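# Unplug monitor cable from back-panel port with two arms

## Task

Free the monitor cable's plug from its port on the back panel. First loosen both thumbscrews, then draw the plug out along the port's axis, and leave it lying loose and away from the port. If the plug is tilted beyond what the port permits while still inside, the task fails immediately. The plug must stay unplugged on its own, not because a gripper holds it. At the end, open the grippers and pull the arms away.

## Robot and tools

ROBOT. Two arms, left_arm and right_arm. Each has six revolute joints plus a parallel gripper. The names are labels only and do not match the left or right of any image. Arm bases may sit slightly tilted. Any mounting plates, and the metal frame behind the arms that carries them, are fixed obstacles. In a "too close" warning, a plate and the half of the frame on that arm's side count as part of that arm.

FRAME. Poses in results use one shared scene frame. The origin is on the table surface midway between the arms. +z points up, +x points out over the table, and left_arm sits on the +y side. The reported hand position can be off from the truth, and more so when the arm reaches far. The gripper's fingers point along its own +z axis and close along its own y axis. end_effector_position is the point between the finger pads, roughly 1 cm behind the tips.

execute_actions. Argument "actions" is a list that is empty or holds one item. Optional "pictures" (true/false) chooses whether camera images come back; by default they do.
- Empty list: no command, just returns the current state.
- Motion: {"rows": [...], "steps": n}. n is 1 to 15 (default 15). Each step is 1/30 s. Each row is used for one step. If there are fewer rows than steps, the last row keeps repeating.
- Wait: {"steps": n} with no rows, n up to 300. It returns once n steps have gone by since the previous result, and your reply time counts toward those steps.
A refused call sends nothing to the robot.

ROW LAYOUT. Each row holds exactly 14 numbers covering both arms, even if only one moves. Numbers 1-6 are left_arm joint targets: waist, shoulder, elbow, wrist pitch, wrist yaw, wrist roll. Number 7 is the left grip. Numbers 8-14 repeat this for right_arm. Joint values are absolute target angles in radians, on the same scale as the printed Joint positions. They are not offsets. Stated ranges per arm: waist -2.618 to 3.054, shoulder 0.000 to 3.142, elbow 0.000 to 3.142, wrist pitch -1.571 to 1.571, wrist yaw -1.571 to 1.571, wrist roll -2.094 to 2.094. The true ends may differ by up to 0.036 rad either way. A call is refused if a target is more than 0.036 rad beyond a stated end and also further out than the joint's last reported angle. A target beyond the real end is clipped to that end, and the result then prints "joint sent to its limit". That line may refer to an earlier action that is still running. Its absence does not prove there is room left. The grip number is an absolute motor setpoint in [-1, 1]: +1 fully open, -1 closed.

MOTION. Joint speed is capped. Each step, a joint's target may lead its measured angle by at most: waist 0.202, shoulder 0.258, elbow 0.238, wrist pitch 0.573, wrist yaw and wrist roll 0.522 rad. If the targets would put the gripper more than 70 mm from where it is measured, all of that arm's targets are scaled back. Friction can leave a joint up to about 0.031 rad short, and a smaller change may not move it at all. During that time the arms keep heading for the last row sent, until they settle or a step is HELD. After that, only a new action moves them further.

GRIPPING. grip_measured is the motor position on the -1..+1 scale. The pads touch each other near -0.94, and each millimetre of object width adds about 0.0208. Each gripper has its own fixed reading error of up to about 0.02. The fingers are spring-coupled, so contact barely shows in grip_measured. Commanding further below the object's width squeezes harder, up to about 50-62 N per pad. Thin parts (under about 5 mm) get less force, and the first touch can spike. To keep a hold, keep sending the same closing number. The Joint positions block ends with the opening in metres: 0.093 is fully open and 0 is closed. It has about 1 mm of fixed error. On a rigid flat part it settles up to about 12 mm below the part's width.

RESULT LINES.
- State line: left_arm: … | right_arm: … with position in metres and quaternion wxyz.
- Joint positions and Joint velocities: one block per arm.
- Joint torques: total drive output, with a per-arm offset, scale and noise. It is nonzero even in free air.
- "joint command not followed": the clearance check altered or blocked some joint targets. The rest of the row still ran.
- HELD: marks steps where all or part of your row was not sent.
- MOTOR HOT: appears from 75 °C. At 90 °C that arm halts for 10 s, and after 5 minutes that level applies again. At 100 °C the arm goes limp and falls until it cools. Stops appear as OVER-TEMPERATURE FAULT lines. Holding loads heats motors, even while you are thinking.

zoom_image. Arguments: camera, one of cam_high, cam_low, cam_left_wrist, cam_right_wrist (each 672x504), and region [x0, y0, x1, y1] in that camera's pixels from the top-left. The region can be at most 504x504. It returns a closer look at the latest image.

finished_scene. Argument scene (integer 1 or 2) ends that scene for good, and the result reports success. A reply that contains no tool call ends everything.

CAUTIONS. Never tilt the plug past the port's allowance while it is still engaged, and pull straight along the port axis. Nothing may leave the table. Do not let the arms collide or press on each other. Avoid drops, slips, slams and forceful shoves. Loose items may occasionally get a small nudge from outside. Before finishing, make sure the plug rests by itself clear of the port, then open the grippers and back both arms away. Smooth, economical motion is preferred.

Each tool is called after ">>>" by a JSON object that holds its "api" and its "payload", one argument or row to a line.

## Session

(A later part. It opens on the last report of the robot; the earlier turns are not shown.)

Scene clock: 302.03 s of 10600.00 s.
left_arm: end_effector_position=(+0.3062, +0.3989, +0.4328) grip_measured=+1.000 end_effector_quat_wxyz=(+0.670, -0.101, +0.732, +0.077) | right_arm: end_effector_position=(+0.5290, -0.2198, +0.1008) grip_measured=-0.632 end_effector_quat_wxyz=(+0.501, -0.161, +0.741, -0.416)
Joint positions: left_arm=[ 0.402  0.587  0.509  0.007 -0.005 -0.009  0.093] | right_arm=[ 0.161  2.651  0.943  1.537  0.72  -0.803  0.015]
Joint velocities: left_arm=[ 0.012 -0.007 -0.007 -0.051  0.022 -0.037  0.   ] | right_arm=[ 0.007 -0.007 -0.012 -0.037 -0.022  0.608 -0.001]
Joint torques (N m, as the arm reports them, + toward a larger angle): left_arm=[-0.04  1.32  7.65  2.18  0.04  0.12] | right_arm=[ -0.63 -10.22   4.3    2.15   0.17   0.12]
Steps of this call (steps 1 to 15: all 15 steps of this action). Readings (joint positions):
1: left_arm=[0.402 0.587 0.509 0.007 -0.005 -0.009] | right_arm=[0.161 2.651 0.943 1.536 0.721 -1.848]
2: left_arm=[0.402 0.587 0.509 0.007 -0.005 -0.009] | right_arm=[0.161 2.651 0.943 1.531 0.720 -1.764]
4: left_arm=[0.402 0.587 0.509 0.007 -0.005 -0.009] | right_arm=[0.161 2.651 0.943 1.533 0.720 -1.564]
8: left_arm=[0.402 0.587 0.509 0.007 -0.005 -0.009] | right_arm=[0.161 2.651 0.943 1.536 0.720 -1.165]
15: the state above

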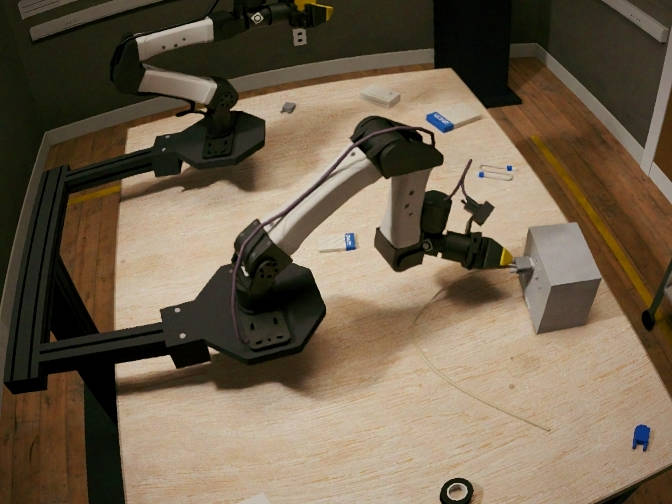

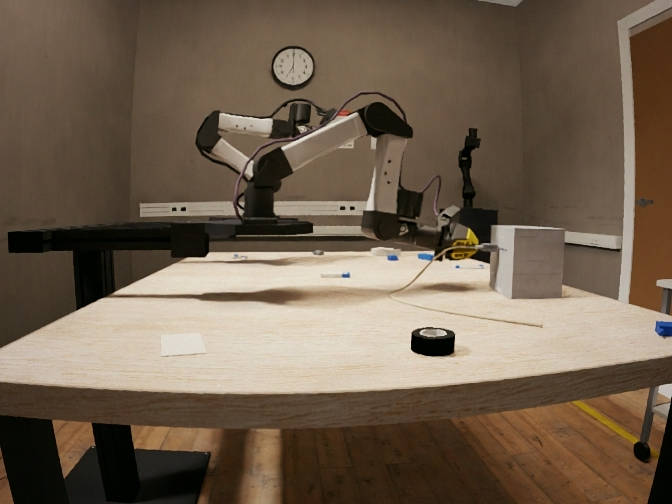

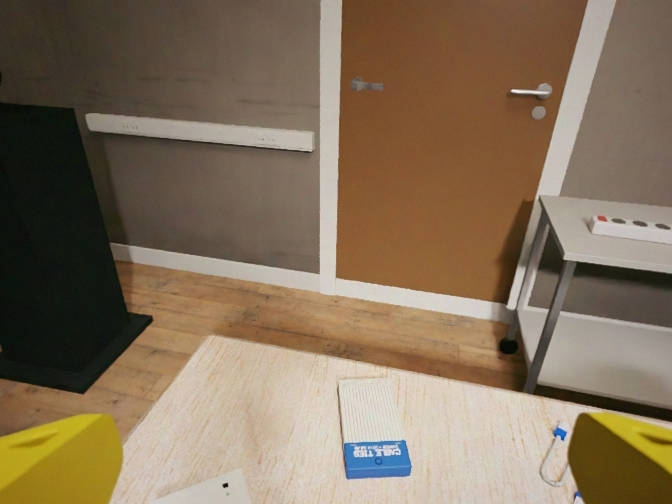

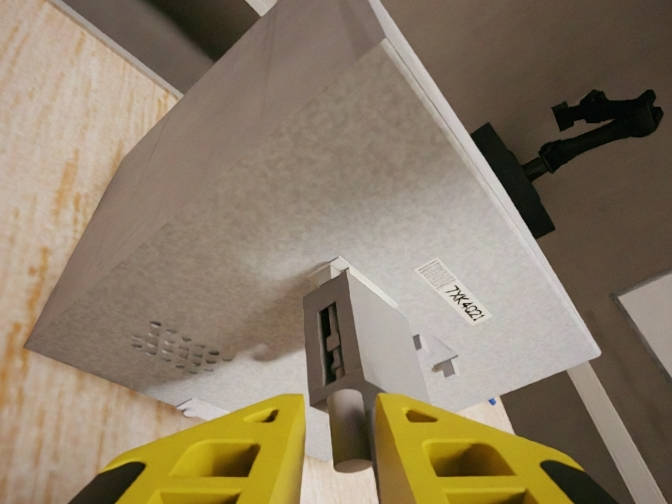

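>>> {"api": "execute_actions", "payload": {
  "actions": [
    {"rows":[[0.4,0.6,0.5,0,0,0,1,0.155,2.65,0.95,1.55,0.72,-0.7,-0.95],[0.4,0.6,0.5,0,0,0,1,0.155,2.65,0.95,1.53,0.72,-2.09,-0.95]]}
  ],
  "pictures": false
}}

>>> {"api": "execute_actions", "payload": {
  "actions": [
    {"rows":[[0.4,0.6,0.5,0,0,0,1,0.155,2.65,0.95,1.53,0.72,-2,-0.63],[0.4,0.6,0.5,0,0,0,1,0.155,2.65,0.95,1.55,0.72,-0.5,-0.63]]}
  ],
  "pictures": false
}}

>>> {"api": "execute_actions", "payload": {
  "actions": [
    {"rows":[[0.4,0.6,0.5,0,0,0,1,0.155,2.65,0.95,1.55,0.72,-0.7,-0.95],[0.4,0.6,0.5,0,0,0,1,0.155,2.65,0.95,1.53,0.72,-2.09,-0.95]]}
  ],
  "pictures": false
}}

>>> {"api": "execute_actions", "payload": {
  "actions": [
    {"rows":[[0.4,0.6,0.5,0,0,0,1,0.155,2.65,0.95,1.53,0.72,-2,-0.63],[0.4,0.6,0.5,0,0,0,1,0.155,2.65,0.95,1.55,0.72,-0.5,-0.63]]}
  ],
  "pictures": false
}}

>>> {"api": "execute_actions", "payload": {
  "actions": [
    {"rows":[[0.4,0.6,0.5,0,0,0,1,0.155,2.65,0.95,1.55,0.72,-0.7,-0.95],[0.4,0.6,0.5,0,0,0,1,0.155,2.65,0.95,1.53,0.72,-2.09,-0.95]]}
  ],
  "pictures": false
}}

>>> {"api": "execute_actions", "payload": {
  "actions": [
    {"rows":[[0.4,0.6,0.5,0,0,0,1,0.155,2.65,0.95,1.53,0.72,-2,-0.63],[0.4,0.6,0.5,0,0,0,1,0.155,2.65,0.95,1.55,0.72,-0.5,-0.63]]}
  ],
  "pictures": false
}}

>>> {"api": "execute_actions", "payload": {
  "actions": [
    {"rows":[[0.4,0.6,0.5,0,0,0,1,0.155,2.65,0.95,1.55,0.72,-0.7,-0.95],[0.4,0.6,0.5,0,0,0,1,0.155,2.65,0.95,1.53,0.72,-2.09,-0.95]]}
  ],
  "pictures": false
}}

>>> {"api": "execute_actions", "payload": {
  "actions": [
    {"rows":[[0.4,0.6,0.5,0,0,0,1,0.155,2.65,0.95,1.53,0.72,-2,-0.63],[0.4,0.6,0.5,0,0,0,1,0.155,2.65,0.95,1.55,0.72,-0.5,-0.63]]}
  ],
  "pictures": false
}}

>>> {"api": "execute_actions", "payload": {
  "actions": [
    {"rows":[[0.4,0.6,0.5,0,0,0,1,0.155,2.65,0.95,1.55,0.72,-0.7,-0.95],[0.4,0.6,0.5,0,0,0,1,0.155,2.65,0.95,1.53,0.72,-2.09,-0.95]]}
  ],
  "pictures": false
}}

>>> {"api": "execute_actions", "payload": {
  "actions": [
    {"rows":[[0.4,0.6,0.5,0,0,0,1,0.155,2.65,0.95,1.53,0.72,-2,-0.63],[0.4,0.6,0.5,0,0,0,1,0.155,2.65,0.95,1.55,0.72,-0.5,-0.63]]}
  ],
  "pictures": false
}}

>>> {"api": "execute_actions", "payload": {
  "actions": [
    {"rows":[[0.4,0.6,0.5,0,0,0,1,0.155,2.65,0.95,1.55,0.72,-0.7,-0.95],[0.4,0.6,0.5,0,0,0,1,0.155,2.65,0.95,1.53,0.72,-2.09,-0.95]]}
  ],
  "pictures": false
}}

>>> {"api": "execute_actions", "payload": {
  "actions": [
    {"rows":[[0.4,0.6,0.5,0,0,0,1,0.155,2.65,0.95,1.53,0.72,-2,-0.63],[0.4,0.6,0.5,0,0,0,1,0.155,2.65,0.95,1.55,0.72,-0.5,-0.63]]}
  ],
  "pictures": false
}}

>>> {"api": "execute_actions", "payload": {
  "actions": [
    {"rows":[[0.4,0.6,0.5,0,0,0,1,0.155,2.65,0.95,1.55,0.72,-0.7,-0.95],[0.4,0.6,0.5,0,0,0,1,0.155,2.65,0.95,1.53,0.72,-2.09,-0.95]]}
  ],
  "pictures": false
}}

>>> {"api": "execute_actions", "payload": {
  "actions": [
    {"rows":[[0.4,0.6,0.5,0,0,0,1,0.155,2.65,0.95,1.53,0.72,-2,-0.63],[0.4,0.6,0.5,0,0,0,1,0.155,2.65,0.95,1.55,0.72,-0.5,-0.63]]}
  ],
  "pictures": false
}}

>>> {"api": "execute_actions", "payload": {
  "actions": [
    {"rows":[[0.4,0.6,0.5,0,0,0,1,0.155,2.65,0.95,1.55,0.72,-0.7,-0.95],[0.4,0.6,0.5,0,0,0,1,0.155,2.65,0.95,1.53,0.72,-2.09,-0.95]]}
  ],
  "pictures": false
}}

>>> {"api": "execute_actions", "payload": {
  "actions": [
    {"rows":[[0.4,0.6,0.5,0,0,0,1,0.155,2.65,0.95,1.53,0.72,-2,-0.63],[0.4,0.6,0.5,0,0,0,1,0.155,2.65,0.95,1.55,0.72,-0.5,-0.63]]}
  ],
  "pictures": false
}}

>>> {"api": "execute_actions", "payload": {
  "actions": [
    {"rows":[[0.4,0.6,0.5,0,0,0,1,0.155,2.65,0.95,1.55,0.72,-0.7,-0.95],[0.4,0.6,0.5,0,0,0,1,0.155,2.65,0.95,1.53,0.72,-2.09,-0.95]]}
  ],
  "pictures": false
}}

>>> {"api": "execute_actions", "payload": {
  "actions": [
    {"rows":[[0.4,0.6,0.5,0,0,0,1,0.155,2.65,0.95,1.53,0.72,-2,-0.63],[0.4,0.6,0.5,0,0,0,1,0.155,2.65,0.95,1.55,0.72,-0.5,-0.63]]}
  ],
  "pictures": false
}}

>>> {"api": "execute_actions", "payload": {
  "actions": [
    {"rows":[[0.4,0.6,0.5,0,0,0,1,0.155,2.65,0.95,1.55,0.72,-0.7,-0.95],[0.4,0.6,0.5,0,0,0,1,0.155,2.65,0.95,1.53,0.72,-2.09,-0.95]]}
  ],
  "pictures": false
}}

>>> {"api": "execute_actions", "payload": {
  "actions": [
    {"rows":[[0.4,0.6,0.5,0,0,0,1,0.155,2.65,0.95,1.53,0.72,-2,-0.63],[0.4,0.6,0.5,0,0,0,1,0.155,2.65,0.95,1.55,0.72,-0.5,-0.63]]}
  ],
  "pictures": false
}}

>>> {"api": "execute_actions", "payload": {
  "actions": [
    {"rows":[[0.4,0.6,0.5,0,0,0,1,0.155,2.65,0.95,1.55,0.72,-0.7,-0.95],[0.4,0.6,0.5,0,0,0,1,0.155,2.65,0.95,1.53,0.72,-2.09,-0.95]]}
  ],
  "pictures": false
}}

>>> {"api": "execute_actions", "payload": {
  "actions": [
    {"rows":[[0.4,0.6,0.5,0,0,0,1,0.155,2.65,0.95,1.53,0.72,-2,-0.63],[0.4,0.6,0.5,0,0,0,1,0.155,2.65,0.95,1.55,0.72,-0.5,-0.63]]}
  ],
  "pictures": false
}}

>>> {"api": "execute_actions", "payload": {
  "actions": [
    {"rows":[[0.4,0.6,0.5,0,0,0,1,0.155,2.65,0.95,1.55,0.72,-0.7,-0.95],[0.4,0.6,0.5,0,0,0,1,0.155,2.65,0.95,1.53,0.72,-2.09,-0.95]]}
  ],
  "pictures": false
}}

>>> {"api": "execute_actions", "payload": {
  "actions": [
    {"rows":[[0.4,0.6,0.5,0,0,0,1,0.155,2.65,0.95,1.53,0.72,-2,-0.63],[0.4,0.6,0.5,0,0,0,1,0.155,2.65,0.95,1.55,0.72,-0.5,-0.63]]}
  ],
  "pictures": false
}}

>>> {"api": "execute_actions", "payload": {
  "actions": [
    {"rows":[[0.4,0.6,0.5,0,0,0,1,0.155,2.65,0.95,1.55,0.72,-0.7,-0.95],[0.4,0.6,0.5,0,0,0,1,0.155,2.65,0.95,1.53,0.72,-2.09,-0.95]]}
  ],
  "pictures": false
}}

>>> {"api": "execute_actions", "payload": {
  "actions": [
    {"rows":[[0.4,0.6,0.5,0,0,0,1,0.155,2.65,0.95,1.53,0.72,-2,-0.63],[0.4,0.6,0.5,0,0,0,1,0.155,2.65,0.95,1.55,0.72,-0.5,-0.63]]}
  ],
  "pictures": false
}}

>>> {"api": "execute_actions", "payload": {
  "actions": [
    {"rows":[[0.4,0.6,0.5,0,0,0,1,0.155,2.65,0.95,1.55,0.72,-0.7,-0.95],[0.4,0.6,0.5,0,0,0,1,0.155,2.65,0.95,1.53,0.72,-2.09,-0.95]]}
  ],
  "pictures": false
}}

>>> {"api": "execute_actions", "payload": {
  "actions": [
    {"rows":[[0.4,0.6,0.5,0,0,0,1,0.155,2.65,0.95,1.53,0.72,-2,-0.63],[0.4,0.6,0.5,0,0,0,1,0.155,2.65,0.95,1.55,0.72,-0.7,-0.63]]}
  ]
}}

>>> {"api": "zoom_image", "payload": {
  "camera": "cam_right_wrist",
  "region": [230,240,450,500]
}}

Scene clock: 334.87 s of 10600.00 s.
left_arm: end_effector_position=(+0.3062, +0.3989, +0.4328) grip_measured=+1.000 end_effector_quat_wxyz=(+0.670, -0.101, +0.732, +0.077) | right_arm: end_effector_position=(+0.5288, -0.2204, +0.1011) grip_measured=-0.936 end_effector_quat_wxyz=(-0.207, +0.525, -0.547, +0.618)
Joint positions: left_arm=[ 0.402  0.587  0.509  0.007 -0.005 -0.009  0.093] | right_arm=[ 0.161  2.651  0.943  1.539  0.724 -1.91   0.   ]
Joint velocities: left_arm=[ 0.007  0.007 -0.002 -0.037 -0.066 -0.037  0.   ] | right_arm=[ 0.017 -0.007 -0.022 -0.066  0.051 -1.077 -0.   ]
Joint torques (N m, as the arm reports them, + toward a larger angle): left_arm=[-0.05  1.36  7.67  2.18  0.07  0.12] | right_arm=[ -0.55 -10.14   4.61   1.89   0.06  -0.21]
Steps of this call (steps 1 to 30: the robot went on to your last target; steps 31 to 90: nothing new was sent; then 29.33 s passed at rest; steps 91 to 105: all 15 steps of this action). Readings (joint positions):
91: left_arm=[0.402 0.587 0.509 0.007 -0.005 -0.009] | right_arm=[0.161 2.651 0.943 1.539 0.721 -0.709]
92: left_arm=[0.402 0.587 0.509 0.007 -0.005 -0.009] | right_arm=[0.161 2.651 0.943 1.539 0.721 -0.793]
94: left_arm=[0.402 0.587 0.509 0.007 -0.005 -0.009] | right_arm=[0.161 2.651 0.943 1.538 0.721 -0.994]
98: left_arm=[0.402 0.587 0.509 0.007 -0.005 -0.009] | right_arm=[0.160 2.651 0.943 1.543 0.722 -1.392]
105: the state above

Scene clock: 335.37 s of 10600.00 s.
left_arm: end_effector_position=(+0.3062, +0.3989, +0.4328) grip_measured=+1.000 end_effector_quat_wxyz=(+0.670, -0.101, +0.732, +0.077) | right_arm: end_effector_position=(+0.5289, -0.2201, +0.1010) grip_measured=-0.632 end_effector_quat_wxyz=(+0.525, -0.117, +0.749, -0.387)
Joint positions: left_arm=[ 0.402  0.587  0.509  0.007 -0.005 -0.009  0.093] | right_arm=[ 0.161  2.651  0.943  1.538  0.722 -0.687  0.015]
Joint velocities: left_arm=[-0.007 -0.007  0.007 -0.051 -0.051  0.037  0.   ] | right_arm=[ 0.002 -0.012 -0.012  0.007  0.007  1.238  0.001]
Joint torques (N m, as the arm reports them, + toward a larger angle): left_arm=[-0.01  1.31  7.64  2.18  0.05  0.13] | right_arm=[ -0.62 -10.21   4.56   2.15   0.2    0.07]
Steps of this call (steps 1 to 15: all 15 steps of this action). Readings (joint positions):
1: left_arm=[0.402 0.587 0.509 0.007 -0.005 -0.009] | right_arm=[0.161 2.651 0.943 1.536 0.724 -1.928]
2: left_arm=[0.402 0.587 0.509 0.007 -0.005 -0.009] | right_arm=[0.161 2.651 0.943 1.530 0.723 -1.846]
4: left_arm=[0.402 0.587 0.509 0.007 -0.005 -0.009] | right_arm=[0.161 2.651 0.943 1.532 0.722 -1.645]
8: left_arm=[0.402 0.587 0.509 0.007 -0.005 -0.009] | right_arm=[0.161 2.651 0.943 1.535 0.722 -1.246]
15: the state above

Scene clock: 335.87 s of 10600.00 s.
left_arm: end_effector_position=(+0.3062, +0.3989, +0.4328) grip_measured=+1.000 end_effector_quat_wxyz=(+0.670, -0.101, +0.732, +0.077) | right_arm: end_effector_position=(+0.5287, -0.2205, +0.1012) grip_measured=-0.936 end_effector_quat_wxyz=(-0.210, +0.522, -0.550, +0.618)
Joint positions: left_arm=[ 0.402  0.587  0.509  0.007 -0.005 -0.009  0.093] | right_arm=[ 0.161  2.651  0.943  1.539  0.725 -1.9    0.   ]
Joint velocities: left_arm=[ 0.002 -0.002 -0.012 -0.022 -0.007 -0.051  0.   ] | right_arm=[ 0.012 -0.012 -0.012  0.007 -0.066 -1.121  0.   ]
Joint torques (N m, as the arm reports them, + toward a larger angle): left_arm=[-0.06  1.35  7.64  2.19  0.05  0.14] | right_arm=[ -0.89 -10.09   3.93   1.97   0.1   -0.25]
Steps of this call (steps 1 to 15: all 15 steps of this action). Readings (joint positions):
1: left_arm=[0.402 0.587 0.509 0.007 -0.005 -0.009] | right_arm=[0.161 2.651 0.943 1.540 0.723 -0.682]
2: left_arm=[0.402 0.587 0.509 0.007 -0.005 -0.009] | right_arm=[0.161 2.651 0.943 1.539 0.722 -0.767]
4: left_arm=[0.402 0.587 0.509 0.007 -0.005 -0.009] | right_arm=[0.160 2.651 0.943 1.539 0.722 -0.968]
8: left_arm=[0.402 0.587 0.509 0.007 -0.005 -0.009] | right_arm=[0.160 2.651 0.943 1.544 0.723 -1.365]
15: the state above

Scene clock: 336.37 s of 10600.00 s.
left_arm: end_effector_position=(+0.3062, +0.3989, +0.4328) grip_measured=+1.000 end_effector_quat_wxyz=(+0.670, -0.101, +0.732, +0.077) | right_arm: end_effector_position=(+0.5288, -0.2202, +0.1010) grip_measured=-0.632 end_effector_quat_wxyz=(+0.525, -0.115, +0.749, -0.386)
Joint positions: left_arm=[ 0.402  0.587  0.509  0.007 -0.005 -0.009  0.093] | right_arm=[ 0.161  2.651  0.943  1.539  0.723 -0.684  0.015]
Joint velocities: left_arm=[ 0.012  0.002  0.002 -0.007 -0.007 -0.022  0.   ] | right_arm=[-0.007 -0.002  0.002 -0.007  0.051  1.194  0.   ]
Joint torques (N m, as the arm reports them, + toward a larger angle): left_arm=[-0.04  1.4   7.76  2.19  0.03  0.08] | right_arm=[ -0.77 -10.12   4.2    2.17   0.12   0.04]
Steps of this call (steps 1 to 15: all 15 steps of this action). Readings (joint positions):
1: left_arm=[0.402 0.587 0.509 0.007 -0.005 -0.009] | right_arm=[0.161 2.651 0.943 1.536 0.725 -1.920]
2: left_arm=[0.402 0.587 0.509 0.007 -0.005 -0.009] | right_arm=[0.161 2.651 0.943 1.530 0.724 -1.839]
4: left_arm=[0.402 0.587 0.509 0.007 -0.005 -0.009] | right_arm=[0.161 2.651 0.943 1.532 0.724 -1.638]
8: left_arm=[0.402 0.587 0.509 0.007 -0.005 -0.009] | right_arm=[0.161 2.651 0.943 1.535 0.723 -1.239]
15: the state above

Scene clock: 336.87 s of 10600.00 s.
left_arm: end_effector_position=(+0.3062, +0.3989, +0.4328) grip_measured=+1.000 end_effector_quat_wxyz=(+0.670, -0.101, +0.732, +0.077) | right_arm: end_effector_position=(+0.5286, -0.2205, +0.1013) grip_measured=-0.936 end_effector_quat_wxyz=(-0.210, +0.521, -0.550, +0.618)
Joint positions: left_arm=[ 0.402  0.587  0.509  0.007 -0.005 -0.009  0.093] | right_arm=[ 0.161  2.651  0.943  1.54   0.726 -1.899  0.   ]
Joint velocities: left_arm=[-0.002 -0.002  0.022 -0.022  0.007 -0.007  0.   ] | right_arm=[ 0.002 -0.012  0.017 -0.051  0.007 -1.15  -0.   ]
Joint torques (N m, as the arm reports them, + toward a larger angle): left_arm=[-0.01  1.41  7.62  2.19  0.05  0.11] | right_arm=[ -0.9  -10.33   4.25   2.02   0.08  -0.34]
Steps of this call (steps 1 to 15: all 15 steps of this action). Readings (joint positions):
1: left_arm=[0.402 0.587 0.509 0.007 -0.005 -0.009] | right_arm=[0.161 2.651 0.943 1.540 0.724 -0.680]
2: left_arm=[0.402 0.587 0.509 0.007 -0.005 -0.009] | right_arm=[0.161 2.651 0.943 1.539 0.723 -0.765]
4: left_arm=[0.402 0.587 0.509 0.007 -0.005 -0.009] | right_arm=[0.160 2.651 0.943 1.539 0.723 -0.966]
8: left_arm=[0.402 0.587 0.509 0.007 -0.005 -0.009] | right_arm=[0.160 2.651 0.943 1.545 0.723 -1.363]
15: the state above

Scene clock: 337.37 s of 10600.00 s.
left_arm: end_effector_position=(+0.3062, +0.3989, +0.4328) grip_measured=+1.000 end_effector_quat_wxyz=(+0.670, -0.101, +0.732, +0.077) | right_arm: end_effector_position=(+0.5288, -0.2202, +0.1009) grip_measured=-0.632 end_effector_quat_wxyz=(+0.525, -0.115, +0.750, -0.386)
Joint positions: left_arm=[ 0.402  0.587  0.509  0.007 -0.005 -0.009  0.093] | right_arm=[ 0.161  2.651  0.943  1.538  0.723 -0.683  0.015]
Joint velocities: left_arm=[ 0.007  0.002  0.002 -0.007  0.007 -0.022  0.   ] | right_arm=[ 0.002  0.022 -0.002 -0.022 -0.037  1.136  0.   ]
Joint torques (N m, as the arm reports them, + toward a larger angle): left_arm=[-0.12  1.19  7.69  2.17  0.05  0.13] | right_arm=[ -0.56 -10.48   4.38   2.14   0.16  -0.01]
Steps of this call (steps 1 to 15: all 15 steps of this action). Readings (joint positions):
1: left_arm=[0.402 0.587 0.509 0.007 -0.005 -0.009] | right_arm=[0.161 2.651 0.943 1.536 0.726 -1.919]
2: left_arm=[0.402 0.587 0.509 0.007 -0.005 -0.009] | right_arm=[0.161 2.651 0.943 1.530 0.724 -1.838]
4: left_arm=[0.402 0.587 0.509 0.007 -0.005 -0.009] | right_arm=[0.161 2.651 0.943 1.532 0.724 -1.637]
8: left_arm=[0.402 0.587 0.509 0.007 -0.005 -0.009] | right_arm=[0.161 2.651 0.943 1.535 0.723 -1.238]
15: the state above

Scene clock: 337.87 s of 10600.00 s.
left_arm: end_effector_position=(+0.3062, +0.3989, +0.4328) grip_measured=+1.000 end_effector_quat_wxyz=(+0.670, -0.101, +0.732, +0.077) | right_arm: end_effector_position=(+0.5286, -0.2206, +0.1014) grip_measured=-0.936 end_effector_quat_wxyz=(-0.210, +0.521, -0.550, +0.618)
Joint positions: left_arm=[ 0.402  0.587  0.509  0.007 -0.005 -0.009  0.093] | right_arm=[ 0.161  2.651  0.943  1.54   0.727 -1.898  0.   ]
Joint velocities: left_arm=[-0.012 -0.007 -0.022 -0.066  0.022  0.007  0.   ] | right_arm=[ 0.002 -0.007  0.007 -0.051 -0.007 -1.194 -0.   ]
Joint torques (N m, as the arm reports them, + toward a larger angle): left_arm=[0.04 1.39 7.68 2.2  0.02 0.14] | right_arm=[-0.66 -9.95  4.57  1.95  0.09 -0.26]
Steps of this call (steps 1 to 15: all 15 steps of this action). Readings (joint positions):
1: left_arm=[0.402 0.587 0.509 0.007 -0.005 -0.009] | right_arm=[0.161 2.651 0.943 1.539 0.724 -0.679]
2: left_arm=[0.402 0.587 0.509 0.007 -0.005 -0.009] | right_arm=[0.161 2.651 0.943 1.538 0.724 -0.764]
4: left_arm=[0.402 0.587 0.509 0.007 -0.005 -0.009] | right_arm=[0.160 2.651 0.943 1.538 0.724 -0.965]
8: left_arm=[0.402 0.587 0.509 0.007 -0.005 -0.009] | right_arm=[0.160 2.651 0.943 1.544 0.724 -1.363]
15: the state above

Scene clock: 338.37 s of 10600.00 s.
left_arm: end_effector_position=(+0.3062, +0.3989, +0.4328) grip_measured=+1.000 end_effector_quat_wxyz=(+0.670, -0.101, +0.732, +0.077) | right_arm: end_effector_position=(+0.5288, -0.2201, +0.1009) grip_measured=-0.632 end_effector_quat_wxyz=(+0.525, -0.115, +0.750, -0.386)
Joint positions: left_arm=[ 0.402  0.587  0.509  0.007 -0.005 -0.009  0.093] | right_arm=[ 0.161  2.651  0.943  1.538  0.724 -0.683  0.015]
Joint velocities: left_arm=[ 0.002 -0.002  0.007 -0.037 -0.022  0.081  0.   ] | right_arm=[-0.017  0.022 -0.002 -0.022  0.007  1.238  0.   ]
Joint torques (N m, as the arm reports them, + toward a larger angle): left_arm=[0.02 1.42 7.72 2.2  0.06 0.13] | right_arm=[-0.6  -9.99  4.71  2.14  0.13  0.1 ]
Steps of this call (steps 1 to 15: all 15 steps of this action). Readings (joint positions):
1: left_arm=[0.402 0.587 0.509 0.007 -0.005 -0.009] | right_arm=[0.161 2.651 0.943 1.537 0.727 -1.919]
2: left_arm=[0.402 0.587 0.509 0.007 -0.005 -0.009] | right_arm=[0.161 2.651 0.943 1.530 0.725 -1.837]
4: left_arm=[0.402 0.587 0.509 0.007 -0.005 -0.009] | right_arm=[0.161 2.651 0.943 1.532 0.724 -1.637]
8: left_arm=[0.402 0.587 0.509 0.007 -0.005 -0.009] | right_arm=[0.161 2.651 0.943 1.535 0.724 -1.238]
15: the state above

Scene clock: 338.87 s of 10600.00 s.
left_arm: end_effector_position=(+0.3062, +0.3989, +0.4328) grip_measured=+1.000 end_effector_quat_wxyz=(+0.670, -0.101, +0.732, +0.077) | right_arm: end_effector_position=(+0.5286, -0.2209, +0.1015) grip_measured=-0.936 end_effector_quat_wxyz=(-0.210, +0.520, -0.551, +0.618)
Joint positions: left_arm=[ 0.402  0.587  0.509  0.007 -0.005 -0.009  0.093] | right_arm=[ 0.161  2.651  0.943  1.54   0.727 -1.899  0.   ]
Joint velocities: left_arm=[-0.007  0.007 -0.002 -0.037  0.066  0.037  0.   ] | right_arm=[-0.012 -0.002 -0.002  0.007 -0.081 -1.077 -0.001]
Joint torques (N m, as the arm reports them, + toward a larger angle): left_arm=[0.03 1.29 7.76 2.18 0.03 0.11] | right_arm=[ -0.75 -10.14   4.38   1.99   0.1   -0.26]
Steps of this call (steps 1 to 15: all 15 steps of this action). Readings (joint positions):
1: left_arm=[0.402 0.587 0.509 0.007 -0.005 -0.009] | right_arm=[0.161 2.651 0.943 1.539 0.724 -0.679]
2: left_arm=[0.402 0.587 0.509 0.007 -0.005 -0.009] | right_arm=[0.161 2.651 0.943 1.538 0.724 -0.764]
4: left_arm=[0.402 0.587 0.509 0.007 -0.005 -0.009] | right_arm=[0.161 2.651 0.943 1.538 0.724 -0.965]
8: left_arm=[0.402 0.587 0.509 0.007 -0.005 -0.009] | right_arm=[0.160 2.651 0.943 1.544 0.725 -1.363]
15: the state above

Scene clock: 339.37 s of 10600.00 s.
left_arm: end_effector_position=(+0.3062, +0.3989, +0.4328) grip_measured=+1.000 end_effector_quat_wxyz=(+0.670, -0.101, +0.732, +0.077) | right_arm: end_effector_position=(+0.5287, -0.2204, +0.1009) grip_measured=-0.632 end_effector_quat_wxyz=(+0.525, -0.115, +0.750, -0.386)
Joint positions: left_arm=[ 0.402  0.587  0.509  0.007 -0.005 -0.009  0.093] | right_arm=[ 0.161  2.651  0.943  1.538  0.724 -0.683  0.015]
Joint velocities: left_arm=[-0.007  0.007  0.002  0.007 -0.051 -0.022  0.   ] | right_arm=[ 0.002  0.002  0.007 -0.007 -0.007  1.223  0.   ]
Joint torques (N m, as the arm reports them, + toward a larger angle): left_arm=[0.01 1.33 7.61 2.19 0.06 0.12] | right_arm=[ -0.71 -10.32   4.34   2.15   0.12   0.11]
Steps of this call (steps 1 to 15: all 15 steps of this action). Readings (joint positions):
1: left_arm=[0.402 0.587 0.509 0.007 -0.005 -0.009] | right_arm=[0.161 2.651 0.943 1.537 0.727 -1.919]
2: left_arm=[0.402 0.587 0.509 0.007 -0.005 -0.009] | right_arm=[0.161 2.651 0.943 1.531 0.725 -1.838]
4: left_arm=[0.402 0.587 0.509 0.007 -0.005 -0.009] | right_arm=[0.161 2.651 0.943 1.533 0.724 -1.637]
8: left_arm=[0.402 0.587 0.509 0.007 -0.005 -0.009] | right_arm=[0.161 2.651 0.943 1.536 0.724 -1.238]
15: the state above

Scene clock: 339.87 s of 10600.00 s.
left_arm: end_effector_position=(+0.3062, +0.3989, +0.4328) grip_measured=+1.000 end_effector_quat_wxyz=(+0.670, -0.101, +0.732, +0.077) | right_arm: end_effector_position=(+0.5285, -0.2210, +0.1017) grip_measured=-0.936 end_effector_quat_wxyz=(-0.210, +0.520, -0.550, +0.619)
Joint positions: left_arm=[ 0.402  0.587  0.509  0.007 -0.005 -0.009  0.093] | right_arm=[ 0.161  2.651  0.943  1.542  0.729 -1.9    0.   ]
Joint velocities: left_arm=[ 0.002 -0.007  0.012 -0.022 -0.066  0.007  0.   ] | right_arm=[ 0.022  0.002 -0.002 -0.066 -0.007 -1.062 -0.001]
Joint torques (N m, as the arm reports them, + toward a larger angle): left_arm=[0.04 1.26 7.62 2.21 0.06 0.14] | right_arm=[ -0.55 -10.14   4.64   2.    -0.01  -0.29]
Steps of this call (steps 1 to 15: all 15 steps of this action). Readings (joint positions):
1: left_arm=[0.402 0.587 0.509 0.007 -0.005 -0.009] | right_arm=[0.161 2.651 0.943 1.539 0.724 -0.679]
2: left_arm=[0.402 0.587 0.509 0.007 -0.005 -0.009] | right_arm=[0.161 2.651 0.943 1.538 0.724 -0.764]
4: left_arm=[0.402 0.587 0.509 0.007 -0.005 -0.009] | right_arm=[0.160 2.651 0.943 1.538 0.724 -0.965]
8: left_arm=[0.402 0.587 0.509 0.007 -0.005 -0.009] | right_arm=[0.160 2.651 0.943 1.545 0.726 -1.363]
15: the state above

Scene clock: 340.37 s of 10600.00 s.
left_arm: end_effector_position=(+0.3062, +0.3989, +0.4328) grip_measured=+1.000 end_effector_quat_wxyz=(+0.670, -0.101, +0.732, +0.077) | right_arm: end_effector_position=(+0.5286, -0.2208, +0.1010) grip_measured=-0.632 end_effector_quat_wxyz=(+0.524, -0.114, +0.750, -0.387)
Joint positions: left_arm=[ 0.402  0.587  0.509  0.007 -0.005 -0.009  0.093] | right_arm=[ 0.16   2.651  0.943  1.538  0.726 -0.684  0.015]
Joint velocities: left_arm=[ 0.002  0.012 -0.002 -0.007 -0.11  -0.022  0.   ] | right_arm=[ 0.017 -0.022 -0.002 -0.007 -0.022  1.194  0.   ]
Joint torques (N m, as the arm reports them, + toward a larger angle): left_arm=[0.02 1.33 7.53 2.14 0.05 0.12] | right_arm=[ -0.95 -10.18   4.24   2.14   0.17   0.09]
Steps of this call (steps 1 to 15: all 15 steps of this action). Readings (joint positions):
1: left_arm=[0.402 0.587 0.509 0.007 -0.005 -0.009] | right_arm=[0.161 2.651 0.943 1.539 0.729 -1.920]
2: left_arm=[0.402 0.587 0.509 0.007 -0.005 -0.009] | right_arm=[0.161 2.651 0.943 1.534 0.727 -1.839]
4: left_arm=[0.402 0.587 0.509 0.007 -0.005 -0.009] | right_arm=[0.160 2.651 0.943 1.534 0.726 -1.638]
8: left_arm=[0.402 0.587 0.509 0.007 -0.005 -0.009] | right_arm=[0.160 2.651 0.943 1.537 0.726 -1.239]
15: the state above

Scene clock: 340.87 s of 10600.00 s.
left_arm: end_effector_position=(+0.3062, +0.3989, +0.4328) grip_measured=+1.000 end_effector_quat_wxyz=(+0.670, -0.101, +0.732, +0.077) | right_arm: end_effector_position=(+0.5284, -0.2214, +0.1018) grip_measured=-0.936 end_effector_quat_wxyz=(-0.209, +0.520, -0.551, +0.619)
Joint positions: left_arm=[ 0.402  0.587  0.509  0.007 -0.005 -0.009  0.093] | right_arm=[ 0.16   2.651  0.943  1.542  0.73  -1.9    0.   ]
Joint velocities: left_arm=[-0.002  0.002 -0.012  0.022 -0.051 -0.022  0.   ] | right_arm=[ 0.022 -0.027 -0.007 -0.007  0.022 -1.179 -0.   ]
Joint torques (N m, as the arm reports them, + toward a larger angle): left_arm=[-0.05  1.33  7.73  2.19  0.05  0.11] | right_arm=[ -1.02 -10.28   4.67   1.92  -0.11  -0.27]
Steps of this call (steps 1 to 15: all 15 steps of this action). Readings (joint positions):
1: left_arm=[0.402 0.587 0.509 0.007 -0.005 -0.009] | right_arm=[0.160 2.651 0.943 1.539 0.726 -0.680]
2: left_arm=[0.402 0.587 0.509 0.007 -0.005 -0.009] | right_arm=[0.160 2.651 0.943 1.538 0.725 -0.765]
4: left_arm=[0.402 0.587 0.509 0.007 -0.005 -0.009] | right_arm=[0.160 2.651 0.943 1.538 0.725 -0.966]
8: left_arm=[0.402 0.587 0.509 0.007 -0.005 -0.009] | right_arm=[0.160 2.651 0.943 1.548 0.728 -1.364]
15: the state above

Scene clock: 341.37 s of 10600.00 s.
left_arm: end_effector_position=(+0.3062, +0.3989, +0.4328) grip_measured=+1.000 end_effector_quat_wxyz=(+0.670, -0.101, +0.732, +0.077) | right_arm: end_effector_position=(+0.5286, -0.2209, +0.1011) grip_measured=-0.632 end_effector_quat_wxyz=(+0.524, -0.114, +0.750, -0.388)
Joint positions: left_arm=[ 0.402  0.587  0.509  0.007 -0.005 -0.009  0.093] | right_arm=[ 0.16   2.651  0.943  1.539  0.726 -0.684  0.015]
Joint velocities: left_arm=[-0.002  0.002  0.012 -0.066 -0.037 -0.007  0.   ] | right_arm=[ 0.007  0.007  0.017 -0.007  0.037  1.179 -0.   ]
Joint torques (N m, as the arm reports them, + toward a larger angle): left_arm=[0.01 1.4  7.63 2.19 0.06 0.11] | right_arm=[ -0.66 -10.19   4.47   2.17   0.14   0.1 ]
Steps of this call (steps 1 to 15: all 15 steps of this action). Readings (joint positions):
1: left_arm=[0.402 0.587 0.509 0.007 -0.005 -0.009] | right_arm=[0.161 2.651 0.943 1.540 0.730 -1.920]
2: left_arm=[0.402 0.587 0.509 0.007 -0.005 -0.009] | right_arm=[0.160 2.651 0.943 1.535 0.728 -1.839]
4: left_arm=[0.402 0.587 0.509 0.007 -0.005 -0.009] | right_arm=[0.160 2.651 0.943 1.536 0.727 -1.639]
8: left_arm=[0.402 0.587 0.509 0.007 -0.005 -0.009] | right_arm=[0.160 2.651 0.943 1.537 0.726 -1.240]
15: the state above

Scene clock: 341.87 s of 10600.00 s.
left_arm: end_effector_position=(+0.3062, +0.3989, +0.4328) grip_measured=+1.000 end_effector_quat_wxyz=(+0.670, -0.101, +0.732, +0.077) | right_arm: end_effector_position=(+0.5285, -0.2214, +0.1020) grip_measured=-0.936 end_effector_quat_wxyz=(-0.209, +0.519, -0.551, +0.619)
Joint positions: left_arm=[ 0.402  0.587  0.509  0.007 -0.005 -0.009  0.093] | right_arm=[ 0.16   2.651  0.943  1.543  0.73  -1.901  0.   ]
Joint velocities: left_arm=[ 0.012  0.002 -0.007 -0.007 -0.037 -0.022  0.   ] | right_arm=[-0.012 -0.002  0.002 -0.051 -0.007 -1.121 -0.001]
Joint torques (N m, as the arm reports them, + toward a larger angle): left_arm=[0.01 1.42 7.63 2.17 0.02 0.12] | right_arm=[ -0.58 -10.03   4.48   1.98   0.06  -0.25]
Steps of this call (steps 1 to 15: all 15 steps of this action). Readings (joint positions):
1: left_arm=[0.402 0.587 0.509 0.007 -0.005 -0.009] | right_arm=[0.160 2.651 0.943 1.539 0.727 -0.680]
2: left_arm=[0.402 0.587 0.509 0.007 -0.005 -0.009] | right_arm=[0.160 2.651 0.943 1.538 0.726 -0.765]
4: left_arm=[0.402 0.587 0.509 0.007 -0.005 -0.009] | right_arm=[0.160 2.651 0.943 1.538 0.725 -0.966]
8: left_arm=[0.402 0.587 0.509 0.007 -0.005 -0.009] | right_arm=[0.160 2.651 0.943 1.548 0.728 -1.364]
15: the state above

Scene clock: 342.37 s of 10600.00 s.
left_arm: end_effector_position=(+0.3062, +0.3989, +0.4328) grip_measured=+1.000 end_effector_quat_wxyz=(+0.670, -0.101, +0.732, +0.077) | right_arm: end_effector_position=(+0.5285, -0.2212, +0.1011) grip_measured=-0.632 end_effector_quat_wxyz=(+0.524, -0.114, +0.750, -0.388)
Joint positions: left_arm=[ 0.402  0.587  0.509  0.007 -0.005 -0.009  0.093] | right_arm=[ 0.16   2.651  0.943  1.539  0.727 -0.684  0.015]
Joint velocities: left_arm=[-0.002  0.022 -0.002 -0.066  0.022  0.007  0.   ] | right_arm=[ 0.007  0.007  0.012 -0.007 -0.007  1.179 -0.   ]
Joint torques (N m, as the arm reports them, + toward a larger angle): left_arm=[0.04 1.35 7.73 2.2  0.04 0.14] | right_arm=[-0.65 -9.83  4.7   2.1   0.1   0.01]
Steps of this call (steps 1 to 15: all 15 steps of this action). Readings (joint positions):
1: left_arm=[0.402 0.587 0.509 0.007 -0.005 -0.009] | right_arm=[0.160 2.651 0.943 1.540 0.730 -1.921]
2: left_arm=[0.402 0.587 0.509 0.007 -0.005 -0.009] | right_arm=[0.160 2.651 0.943 1.535 0.729 -1.840]
4: left_arm=[0.402 0.587 0.509 0.007 -0.005 -0.009] | right_arm=[0.160 2.651 0.943 1.536 0.728 -1.639]
8: left_arm=[0.402 0.587 0.509 0.007 -0.005 -0.009] | right_arm=[0.160 2.651 0.943 1.537 0.727 -1.241]
15: the state above

Scene clock: 342.87 s of 10600.00 s.
left_arm: end_effector_position=(+0.3062, +0.3989, +0.4328) grip_measured=+1.000 end_effector_quat_wxyz=(+0.670, -0.101, +0.732, +0.077) | right_arm: end_effector_position=(+0.5286, -0.2216, +0.1021) grip_measured=-0.936 end_effector_quat_wxyz=(-0.209, +0.519, -0.551, +0.619)
Joint positions: left_arm=[ 0.402  0.587  0.509  0.007 -0.005 -0.009  0.093] | right_arm=[ 0.159  2.651  0.943  1.543  0.729 -1.901  0.   ]
Joint velocities: left_arm=[-0.012 -0.012 -0.022 -0.051 -0.022  0.007  0.   ] | right_arm=[-0.002 -0.007 -0.007  0.051  0.066 -1.136  0.   ]
Joint torques (N m, as the arm reports them, + toward a larger angle): left_arm=[-0.08  1.32  7.6   2.17  0.06  0.13] | right_arm=[ -0.75 -10.1    4.2    1.88  -0.02  -0.26]
Steps of this call (steps 1 to 15: all 15 steps of this action). Readings (joint positions):
1: left_arm=[0.402 0.587 0.509 0.007 -0.005 -0.009] | right_arm=[0.160 2.651 0.943 1.539 0.727 -0.680]
2: left_arm=[0.402 0.587 0.509 0.007 -0.005 -0.009] | right_arm=[0.160 2.651 0.943 1.538 0.726 -0.765]
4: left_arm=[0.402 0.587 0.509 0.007 -0.005 -0.009] | right_arm=[0.159 2.651 0.943 1.537 0.726 -0.966]
8: left_arm=[0.402 0.587 0.509 0.007 -0.005 -0.009] | right_arm=[0.159 2.651 0.943 1.548 0.727 -1.365]
15: the state above

Scene clock: 343.37 s of 10600.00 s.
left_arm: end_effector_position=(+0.3062, +0.3989, +0.4328) grip_measured=+1.000 end_effector_quat_wxyz=(+0.670, -0.101, +0.732, +0.077) | right_arm: end_effector_position=(+0.5286, -0.2217, +0.1012) grip_measured=-0.632 end_effector_quat_wxyz=(+0.524, -0.113, +0.750, -0.388)
Joint positions: left_arm=[ 0.402  0.587  0.509  0.007 -0.005 -0.009  0.093] | right_arm=[ 0.159  2.651  0.943  1.539  0.727 -0.684  0.015]
Joint velocities: left_arm=[-0.017  0.012 -0.007  0.022 -0.007 -0.037  0.   ] | right_arm=[-0.012 -0.017 -0.002  0.037 -0.022  1.165  0.   ]
Joint torques (N m, as the arm reports them, + toward a larger angle): left_arm=[-0.02  1.34  7.66  2.17  0.03  0.11] | right_arm=[-0.33 -9.93  4.19  2.17  0.11  0.08]
Steps of this call (steps 1 to 15: all 15 steps of this action). Readings (joint positions):
1: left_arm=[0.402 0.587 0.509 0.007 -0.005 -0.009] | right_arm=[0.159 2.651 0.943 1.541 0.728 -1.921]
2: left_arm=[0.402 0.587 0.509 0.007 -0.005 -0.009] | right_arm=[0.159 2.651 0.943 1.536 0.727 -1.840]
4: left_arm=[0.402 0.587 0.509 0.007 -0.005 -0.009] | right_arm=[0.159 2.651 0.943 1.537 0.727 -1.639]
8: left_arm=[0.402 0.587 0.509 0.007 -0.005 -0.009] | right_arm=[0.159 2.651 0.943 1.538 0.727 -1.240]
15: the state above

Scene clock: 343.87 s of 10600.00 s.
left_arm: end_effector_position=(+0.3062, +0.3989, +0.4328) grip_measured=+1.000 end_effector_quat_wxyz=(+0.670, -0.101, +0.732, +0.077) | right_arm: end_effector_position=(+0.5286, -0.2218, +0.1022) grip_measured=-0.936 end_effector_quat_wxyz=(-0.210, +0.519, -0.551, +0.619)
Joint positions: left_arm=[ 0.402  0.587  0.509  0.007 -0.005 -0.009  0.093] | right_arm=[ 0.159  2.651  0.943  1.544  0.729 -1.9    0.   ]
Joint velocities: left_arm=[-0.007  0.012  0.007 -0.022  0.066  0.022  0.   ] | right_arm=[-0.002 -0.012 -0.002 -0.022  0.007 -1.092 -0.001]
Joint torques (N m, as the arm reports them, + toward a larger angle): left_arm=[-0.1   1.3   7.74  2.21  0.04  0.13] | right_arm=[ -0.47 -10.31   4.63   1.86   0.02  -0.33]
Steps of this call (steps 1 to 15: all 15 steps of this action). Readings (joint positions):
1: left_arm=[0.402 0.587 0.509 0.007 -0.005 -0.009] | right_arm=[0.159 2.651 0.943 1.540 0.727 -0.680]
2: left_arm=[0.402 0.587 0.509 0.007 -0.005 -0.009] | right_arm=[0.159 2.651 0.943 1.538 0.724 -0.765]
4: left_arm=[0.402 0.587 0.509 0.007 -0.005 -0.009] | right_arm=[0.159 2.651 0.943 1.537 0.725 -0.966]
8: left_arm=[0.402 0.587 0.509 0.007 -0.005 -0.009] | right_arm=[0.159 2.651 0.943 1.549 0.727 -1.365]
15: the state above

Scene clock: 344.37 s of 10600.00 s.
left_arm: end_effector_position=(+0.3062, +0.3989, +0.4328) grip_measured=+1.000 end_effector_quat_wxyz=(+0.670, -0.101, +0.732, +0.077) | right_arm: end_effector_position=(+0.5286, -0.2215, +0.1012) grip_measured=-0.632 end_effector_quat_wxyz=(+0.524, -0.113, +0.749, -0.388)
Joint positions: left_arm=[ 0.402  0.587  0.509  0.007 -0.005 -0.009  0.093] | right_arm=[ 0.159  2.651  0.943  1.539  0.727 -0.684  0.015]
Joint velocities: left_arm=[ 0.002 -0.017 -0.007 -0.022  0.022 -0.022  0.   ] | right_arm=[-0.007  0.007  0.012  0.066  0.007  1.209 -0.   ]
Joint torques (N m, as the arm reports them, + toward a larger angle): left_arm=[-0.03  1.2   7.73  2.18  0.06  0.13] | right_arm=[ -0.79 -10.16   4.35   2.05   0.08   0.13]
Steps of this call (steps 1 to 15: all 15 steps of this action). Readings (joint positions):
1: left_arm=[0.402 0.587 0.509 0.007 -0.005 -0.009] | right_arm=[0.159 2.651 0.943 1.542 0.729 -1.920]
2: left_arm=[0.402 0.587 0.509 0.007 -0.005 -0.009] | right_arm=[0.159 2.651 0.943 1.537 0.728 -1.839]
4: left_arm=[0.402 0.587 0.509 0.007 -0.005 -0.009] | right_arm=[0.159 2.651 0.943 1.537 0.727 -1.639]
8: left_arm=[0.402 0.587 0.509 0.007 -0.005 -0.009] | right_arm=[0.159 2.651 0.943 1.539 0.727 -1.240]
15: the state above

Scene clock: 344.87 s of 10600.00 s.
left_arm: end_effector_position=(+0.3062, +0.3989, +0.4328) grip_measured=+1.000 end_effector_quat_wxyz=(+0.670, -0.101, +0.732, +0.077) | right_arm: end_effector_position=(+0.5286, -0.2218, +0.1022) grip_measured=-0.936 end_effector_quat_wxyz=(-0.210, +0.519, -0.551, +0.619)
Joint positions: left_arm=[ 0.402  0.587  0.509  0.007 -0.005 -0.009  0.093] | right_arm=[ 0.159  2.651  0.943  1.544  0.729 -1.9    0.   ]
Joint velocities: left_arm=[-0.012 -0.017 -0.012 -0.022  0.066 -0.081  0.   ] | right_arm=[ 0.017  0.002 -0.007 -0.007  0.037 -1.077  0.001]
Joint torques (N m, as the arm reports them, + toward a larger angle): left_arm=[0.06 1.33 7.72 2.18 0.02 0.11] | right_arm=[ -0.6  -10.14   4.52   1.94   0.06  -0.27]
Steps of this call (steps 1 to 15: all 15 steps of this action). Readings (joint positions):
1: left_arm=[0.402 0.587 0.509 0.007 -0.005 -0.009] | right_arm=[0.159 2.651 0.943 1.540 0.727 -0.680]
2: left_arm=[0.402 0.587 0.509 0.007 -0.005 -0.009] | right_arm=[0.159 2.651 0.943 1.539 0.725 -0.765]
4: left_arm=[0.402 0.587 0.509 0.007 -0.005 -0.009] | right_arm=[0.159 2.651 0.943 1.538 0.726 -0.966]
8: left_arm=[0.402 0.587 0.509 0.007 -0.005 -0.009] | right_arm=[0.159 2.651 0.943 1.549 0.728 -1.365]
15: the state above

Scene clock: 345.37 s of 10600.00 s.
left_arm: end_effector_position=(+0.3062, +0.3989, +0.4328) grip_measured=+1.000 end_effector_quat_wxyz=(+0.670, -0.101, +0.732, +0.077) | right_arm: end_effector_position=(+0.5286, -0.2215, +0.1012) grip_measured=-0.632 end_effector_quat_wxyz=(+0.524, -0.113, +0.749, -0.388)
Joint positions: left_arm=[ 0.402  0.587  0.509  0.007 -0.005 -0.009  0.093] | right_arm=[ 0.159  2.651  0.943  1.539  0.727 -0.684  0.015]
Joint velocities: left_arm=[-0.007 -0.017 -0.002 -0.022 -0.022  0.051  0.   ] | right_arm=[-0.002 -0.012 -0.012  0.007 -0.022  1.136 -0.001]
Joint torques (N m, as the arm reports them, + toward a larger angle): left_arm=[0.03 1.26 7.66 2.2  0.03 0.11] | right_arm=[ -0.57 -10.25   4.13   2.08   0.15   0.14]
Steps of this call (steps 1 to 15: all 15 steps of this action). Readings (joint positions):
1: left_arm=[0.402 0.587 0.509 0.007 -0.005 -0.009] | right_arm=[0.159 2.651 0.943 1.542 0.729 -1.920]
2: left_arm=[0.402 0.587 0.509 0.007 -0.005 -0.009] | right_arm=[0.159 2.651 0.943 1.537 0.728 -1.839]
4: left_arm=[0.402 0.587 0.509 0.007 -0.005 -0.009] | right_arm=[0.159 2.651 0.943 1.537 0.727 -1.639]
8: left_arm=[0.402 0.587 0.509 0.007 -0.005 -0.009] | right_arm=[0.159 2.651 0.943 1.539 0.727 -1.240]
15: the state above

Scene clock: 345.87 s of 10600.00 s.
left_arm: end_effector_position=(+0.3062, +0.3989, +0.4328) grip_measured=+1.000 end_effector_quat_wxyz=(+0.670, -0.101, +0.732, +0.077) | right_arm: end_effector_position=(+0.5286, -0.2218, +0.1022) grip_measured=-0.936 end_effector_quat_wxyz=(-0.210, +0.519, -0.551, +0.619)
Joint positions: left_arm=[ 0.402  0.587  0.509  0.007 -0.005 -0.009  0.093] | right_arm=[ 0.159  2.651  0.943  1.544  0.729 -1.9    0.   ]
Joint velocities: left_arm=[-0.007  0.002  0.002  0.007  0.022 -0.066  0.   ] | right_arm=[ 0.017 -0.012 -0.017 -0.066 -0.051 -1.106 -0.   ]
Joint torques (N m, as the arm reports them, + toward a larger angle): left_arm=[-0.07  1.37  7.61  2.18  0.06  0.14] | right_arm=[ -0.67 -10.04   4.57   1.87   0.03  -0.31]
Steps of this call (steps 1 to 15: all 15 steps of this action). Readings (joint positions):
1: left_arm=[0.402 0.587 0.509 0.007 -0.005 -0.009] | right_arm=[0.159 2.651 0.943 1.540 0.727 -0.680]
2: left_arm=[0.402 0.587 0.509 0.007 -0.005 -0.009] | right_arm=[0.159 2.651 0.943 1.538 0.725 -0.765]
4: left_arm=[0.402 0.587 0.509 0.007 -0.005 -0.009] | right_arm=[0.159 2.651 0.943 1.537 0.726 -0.966]
8: left_arm=[0.402 0.587 0.509 0.007 -0.005 -0.009] | right_arm=[0.159 2.651 0.943 1.549 0.729 -1.365]
15: the state above

Scene clock: 346.37 s of 10600.00 s.
left_arm: end_effector_position=(+0.3062, +0.3989, +0.4328) grip_measured=+1.000 end_effector_quat_wxyz=(+0.670, -0.101, +0.732, +0.077) | right_arm: end_effector_position=(+0.5286, -0.2217, +0.1012) grip_measured=-0.632 end_effector_quat_wxyz=(+0.524, -0.113, +0.749, -0.388)
Joint positions: left_arm=[ 0.402  0.587  0.509  0.007 -0.005 -0.009  0.093] | right_arm=[ 0.159  2.651  0.943  1.539  0.727 -0.684  0.015]
Joint velocities: left_arm=[-0.037 -0.012 -0.007  0.007 -0.007  0.007  0.   ] | right_arm=[-0.002 -0.002 -0.012  0.022 -0.037  1.194 -0.001]
Joint torques (N m, as the arm reports them, + toward a larger angle): left_arm=[-0.1   1.27  7.54  2.17  0.04  0.12] | right_arm=[ -0.32 -10.27   4.23   2.12   0.07   0.15]
Steps of this call (steps 1 to 15: all 15 steps of this action). Readings (joint positions):
1: left_arm=[0.402 0.587 0.509 0.007 -0.005 -0.009] | right_arm=[0.159 2.651 0.943 1.542 0.729 -1.920]
2: left_arm=[0.402 0.587 0.509 0.007 -0.005 -0.009] | right_arm=[0.159 2.651 0.943 1.537 0.728 -1.839]
4: left_arm=[0.402 0.587 0.509 0.007 -0.005 -0.009] | right_arm=[0.159 2.651 0.943 1.537 0.727 -1.639]
8: left_arm=[0.402 0.587 0.509 0.007 -0.005 -0.009] | right_arm=[0.159 2.651 0.943 1.539 0.727 -1.240]
15: the state above

Scene clock: 346.87 s of 10600.00 s.
left_arm: end_effector_position=(+0.3062, +0.3989, +0.4328) grip_measured=+1.000 end_effector_quat_wxyz=(+0.670, -0.101, +0.732, +0.077) | right_arm: end_effector_position=(+0.5287, -0.2218, +0.1022) grip_measured=-0.936 end_effector_quat_wxyz=(-0.210, +0.519, -0.551, +0.619)
Joint positions: left_arm=[ 0.402  0.587  0.509  0.007 -0.005 -0.009  0.093] | right_arm=[ 0.159  2.651  0.943  1.544  0.727 -1.9    0.   ]
Joint velocities: left_arm=[ 0.002  0.002 -0.012 -0.022 -0.051  0.051  0.   ] | right_arm=[-0.007 -0.017  0.002 -0.007 -0.022 -1.106  0.   ]
Joint torques (N m, as the arm reports them, + toward a larger angle): left_arm=[0.   1.3  7.56 2.2  0.05 0.13] | right_arm=[-0.42 -9.92  4.27  1.84  0.02 -0.24]
Steps of this call (steps 1 to 15: all 15 steps of this action). Readings (joint positions):
1: left_arm=[0.402 0.587 0.509 0.007 -0.005 -0.009] | right_arm=[0.159 2.651 0.943 1.540 0.727 -0.680]
2: left_arm=[0.402 0.587 0.509 0.007 -0.005 -0.009] | right_arm=[0.159 2.651 0.943 1.539 0.725 -0.765]
4: left_arm=[0.402 0.587 0.509 0.007 -0.005 -0.009] | right_arm=[0.159 2.651 0.943 1.538 0.725 -0.966]
8: left_arm=[0.402 0.587 0.509 0.007 -0.005 -0.009] | right_arm=[0.159 2.651 0.943 1.549 0.727 -1.365]
15: the state above

Scene clock: 347.37 s of 10600.00 s.
left_arm: end_effector_position=(+0.3062, +0.3989, +0.4328) grip_measured=+1.000 end_effector_quat_wxyz=(+0.670, -0.101, +0.732, +0.077) | right_arm: end_effector_position=(+0.5287, -0.2215, +0.1013) grip_measured=-0.632 end_effector_quat_wxyz=(+0.525, -0.113, +0.749, -0.388)
Joint positions: left_arm=[ 0.402  0.587  0.509  0.007 -0.005 -0.009  0.093] | right_arm=[ 0.159  2.651  0.943  1.54   0.726 -0.684  0.015]
Joint velocities: left_arm=[-0.002 -0.012  0.002 -0.11  -0.022 -0.022  0.   ] | right_arm=[ 0.017 -0.002 -0.007  0.007 -0.051  1.121 -0.001]
Joint torques (N m, as the arm reports them, + toward a larger angle): left_arm=[-0.12  1.31  7.63  2.16  0.04  0.14] | right_arm=[ -0.13 -10.19   4.38   2.14   0.08   0.08]
Steps of this call (steps 1 to 15: all 15 steps of this action). Readings (joint positions):
1: left_arm=[0.402 0.587 0.509 0.007 -0.005 -0.009] | right_arm=[0.159 2.651 0.943 1.542 0.727 -1.920]
2: left_arm=[0.402 0.587 0.509 0.007 -0.005 -0.009] | right_arm=[0.159 2.651 0.943 1.537 0.726 -1.839]
4: left_arm=[0.402 0.587 0.509 0.007 -0.005 -0.009] | right_arm=[0.159 2.651 0.943 1.538 0.726 -1.639]
8: left_arm=[0.402 0.587 0.509 0.007 -0.005 -0.009] | right_arm=[0.159 2.651 0.943 1.539 0.726 -1.240]
15: the state above

Scene clock: 347.87 s of 10600.00 s.
left_arm: end_effector_position=(+0.3062, +0.3989, +0.4328) grip_measured=+1.000 end_effector_quat_wxyz=(+0.670, -0.101, +0.732, +0.077) | right_arm: end_effector_position=(+0.5287, -0.2217, +0.1022) grip_measured=-0.936 end_effector_quat_wxyz=(-0.210, +0.519, -0.551, +0.619)
Joint positions: left_arm=[ 0.402  0.587  0.509  0.007 -0.005 -0.009  0.093] | right_arm=[ 0.159  2.651  0.943  1.544  0.727 -1.9    0.   ]
Joint velocities: left_arm=[-0.007  0.002 -0.007 -0.007 -0.081 -0.007  0.   ] | right_arm=[ 0.002  0.002  0.002 -0.022 -0.066 -1.15   0.001]
Joint torques (N m, as the arm reports them, + toward a larger angle): left_arm=[-0.07  1.33  7.7   2.2   0.05  0.11] | right_arm=[ -0.45 -10.38   4.49   1.92   0.13  -0.22]
Steps of this call (steps 1 to 15: all 15 steps of this action). Readings (joint positions):
1: left_arm=[0.402 0.587 0.509 0.007 -0.005 -0.009] | right_arm=[0.159 2.651 0.943 1.540 0.726 -0.680]
2: left_arm=[0.402 0.587 0.509 0.007 -0.005 -0.009] | right_arm=[0.159 2.651 0.943 1.539 0.724 -0.765]
4: left_arm=[0.402 0.587 0.509 0.007 -0.005 -0.009] | right_arm=[0.159 2.651 0.943 1.537 0.724 -0.966]
8: left_arm=[0.402 0.587 0.509 0.007 -0.005 -0.009] | right_arm=[0.159 2.651 0.943 1.549 0.726 -1.365]
15: the state above

Scene clock: 348.37 s of 10600.00 s.
left_arm: end_effector_position=(+0.3062, +0.3989, +0.4328) grip_measured=+1.000 end_effector_quat_wxyz=(+0.670, -0.101, +0.732, +0.077) | right_arm: end_effector_position=(+0.5287, -0.2217, +0.1011) grip_measured=-0.632 end_effector_quat_wxyz=(+0.497, -0.164, +0.740, -0.423)
Joint positions: left_arm=[ 0.402  0.587  0.509  0.007 -0.005 -0.009  0.093] | right_arm=[ 0.158  2.651  0.943  1.539  0.726 -0.82   0.015]
Joint velocities: left_arm=[-0.017  0.012 -0.007  0.007 -0.066  0.037  0.   ] | right_arm=[ 0.007  0.017 -0.022  0.081  0.007  0.755 -0.001]
Joint torques (N m, as the arm reports them, + toward a larger angle): left_arm=[0.04 1.24 7.7  2.2  0.03 0.15] | right_arm=[-0.45 -9.96  4.26  2.12  0.07  0.09]
Steps of this call (steps 1 to 15: all 15 steps of this action). Readings (joint positions):
1: left_arm=[0.402 0.587 0.509 0.007 -0.005 -0.009] | right_arm=[0.159 2.651 0.943 1.542 0.726 -1.920]
2: left_arm=[0.402 0.587 0.509 0.007 -0.005 -0.009] | right_arm=[0.159 2.651 0.943 1.537 0.726 -1.839]
4: left_arm=[0.402 0.587 0.509 0.007 -0.005 -0.009] | right_arm=[0.158 2.651 0.943 1.537 0.726 -1.639]
8: left_arm=[0.402 0.587 0.509 0.007 -0.005 -0.009] | right_arm=[0.158 2.651 0.943 1.539 0.726 -1.240]
15: the state above

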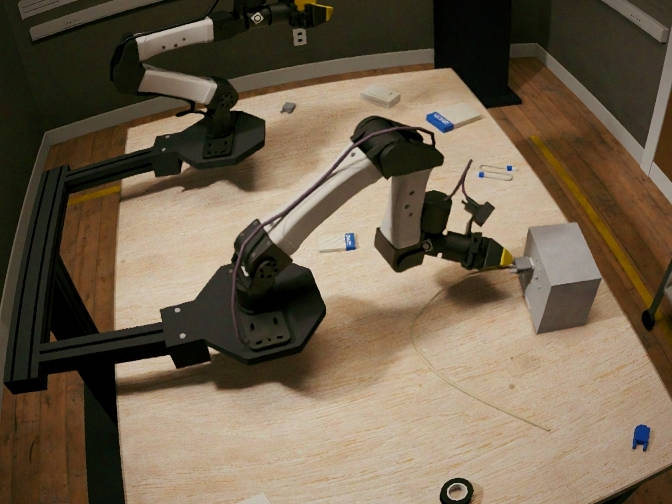

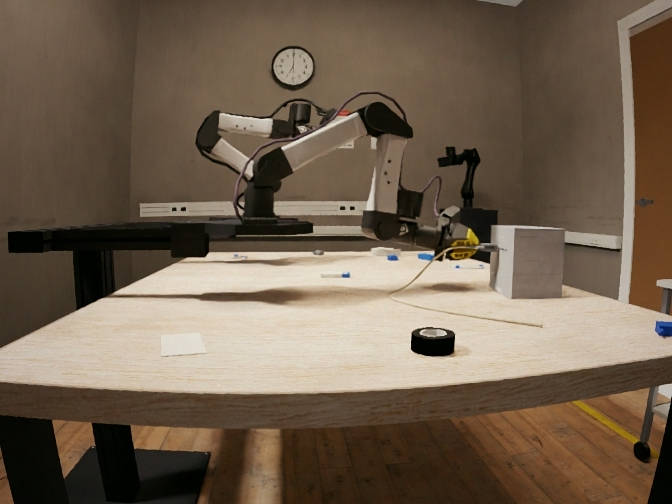

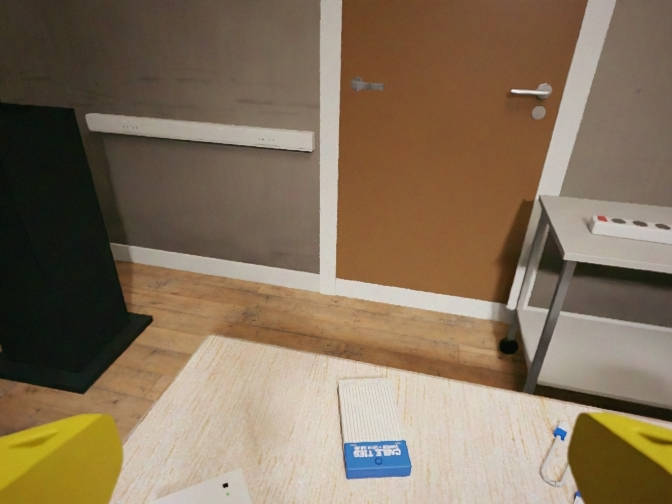

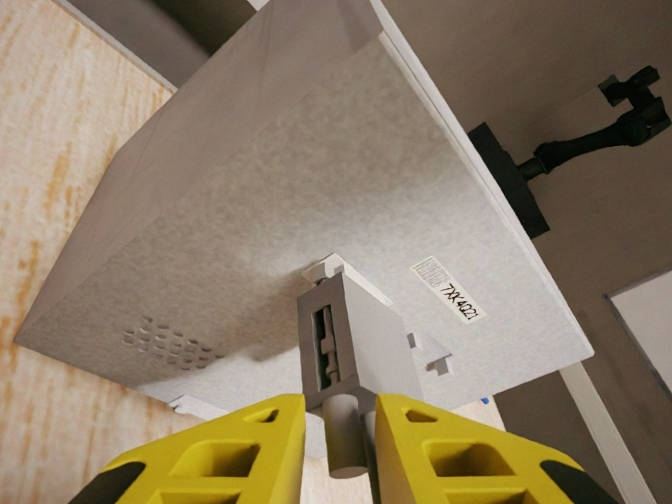

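Region (230, 240, 450, 500) of cam_right_wrist's 672x504 image, scaled by 1.938, with more detail than that image has; it fills the left 426 columns of this view, and the rest is white.

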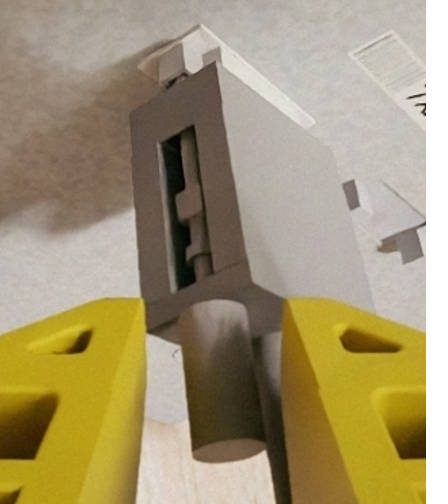

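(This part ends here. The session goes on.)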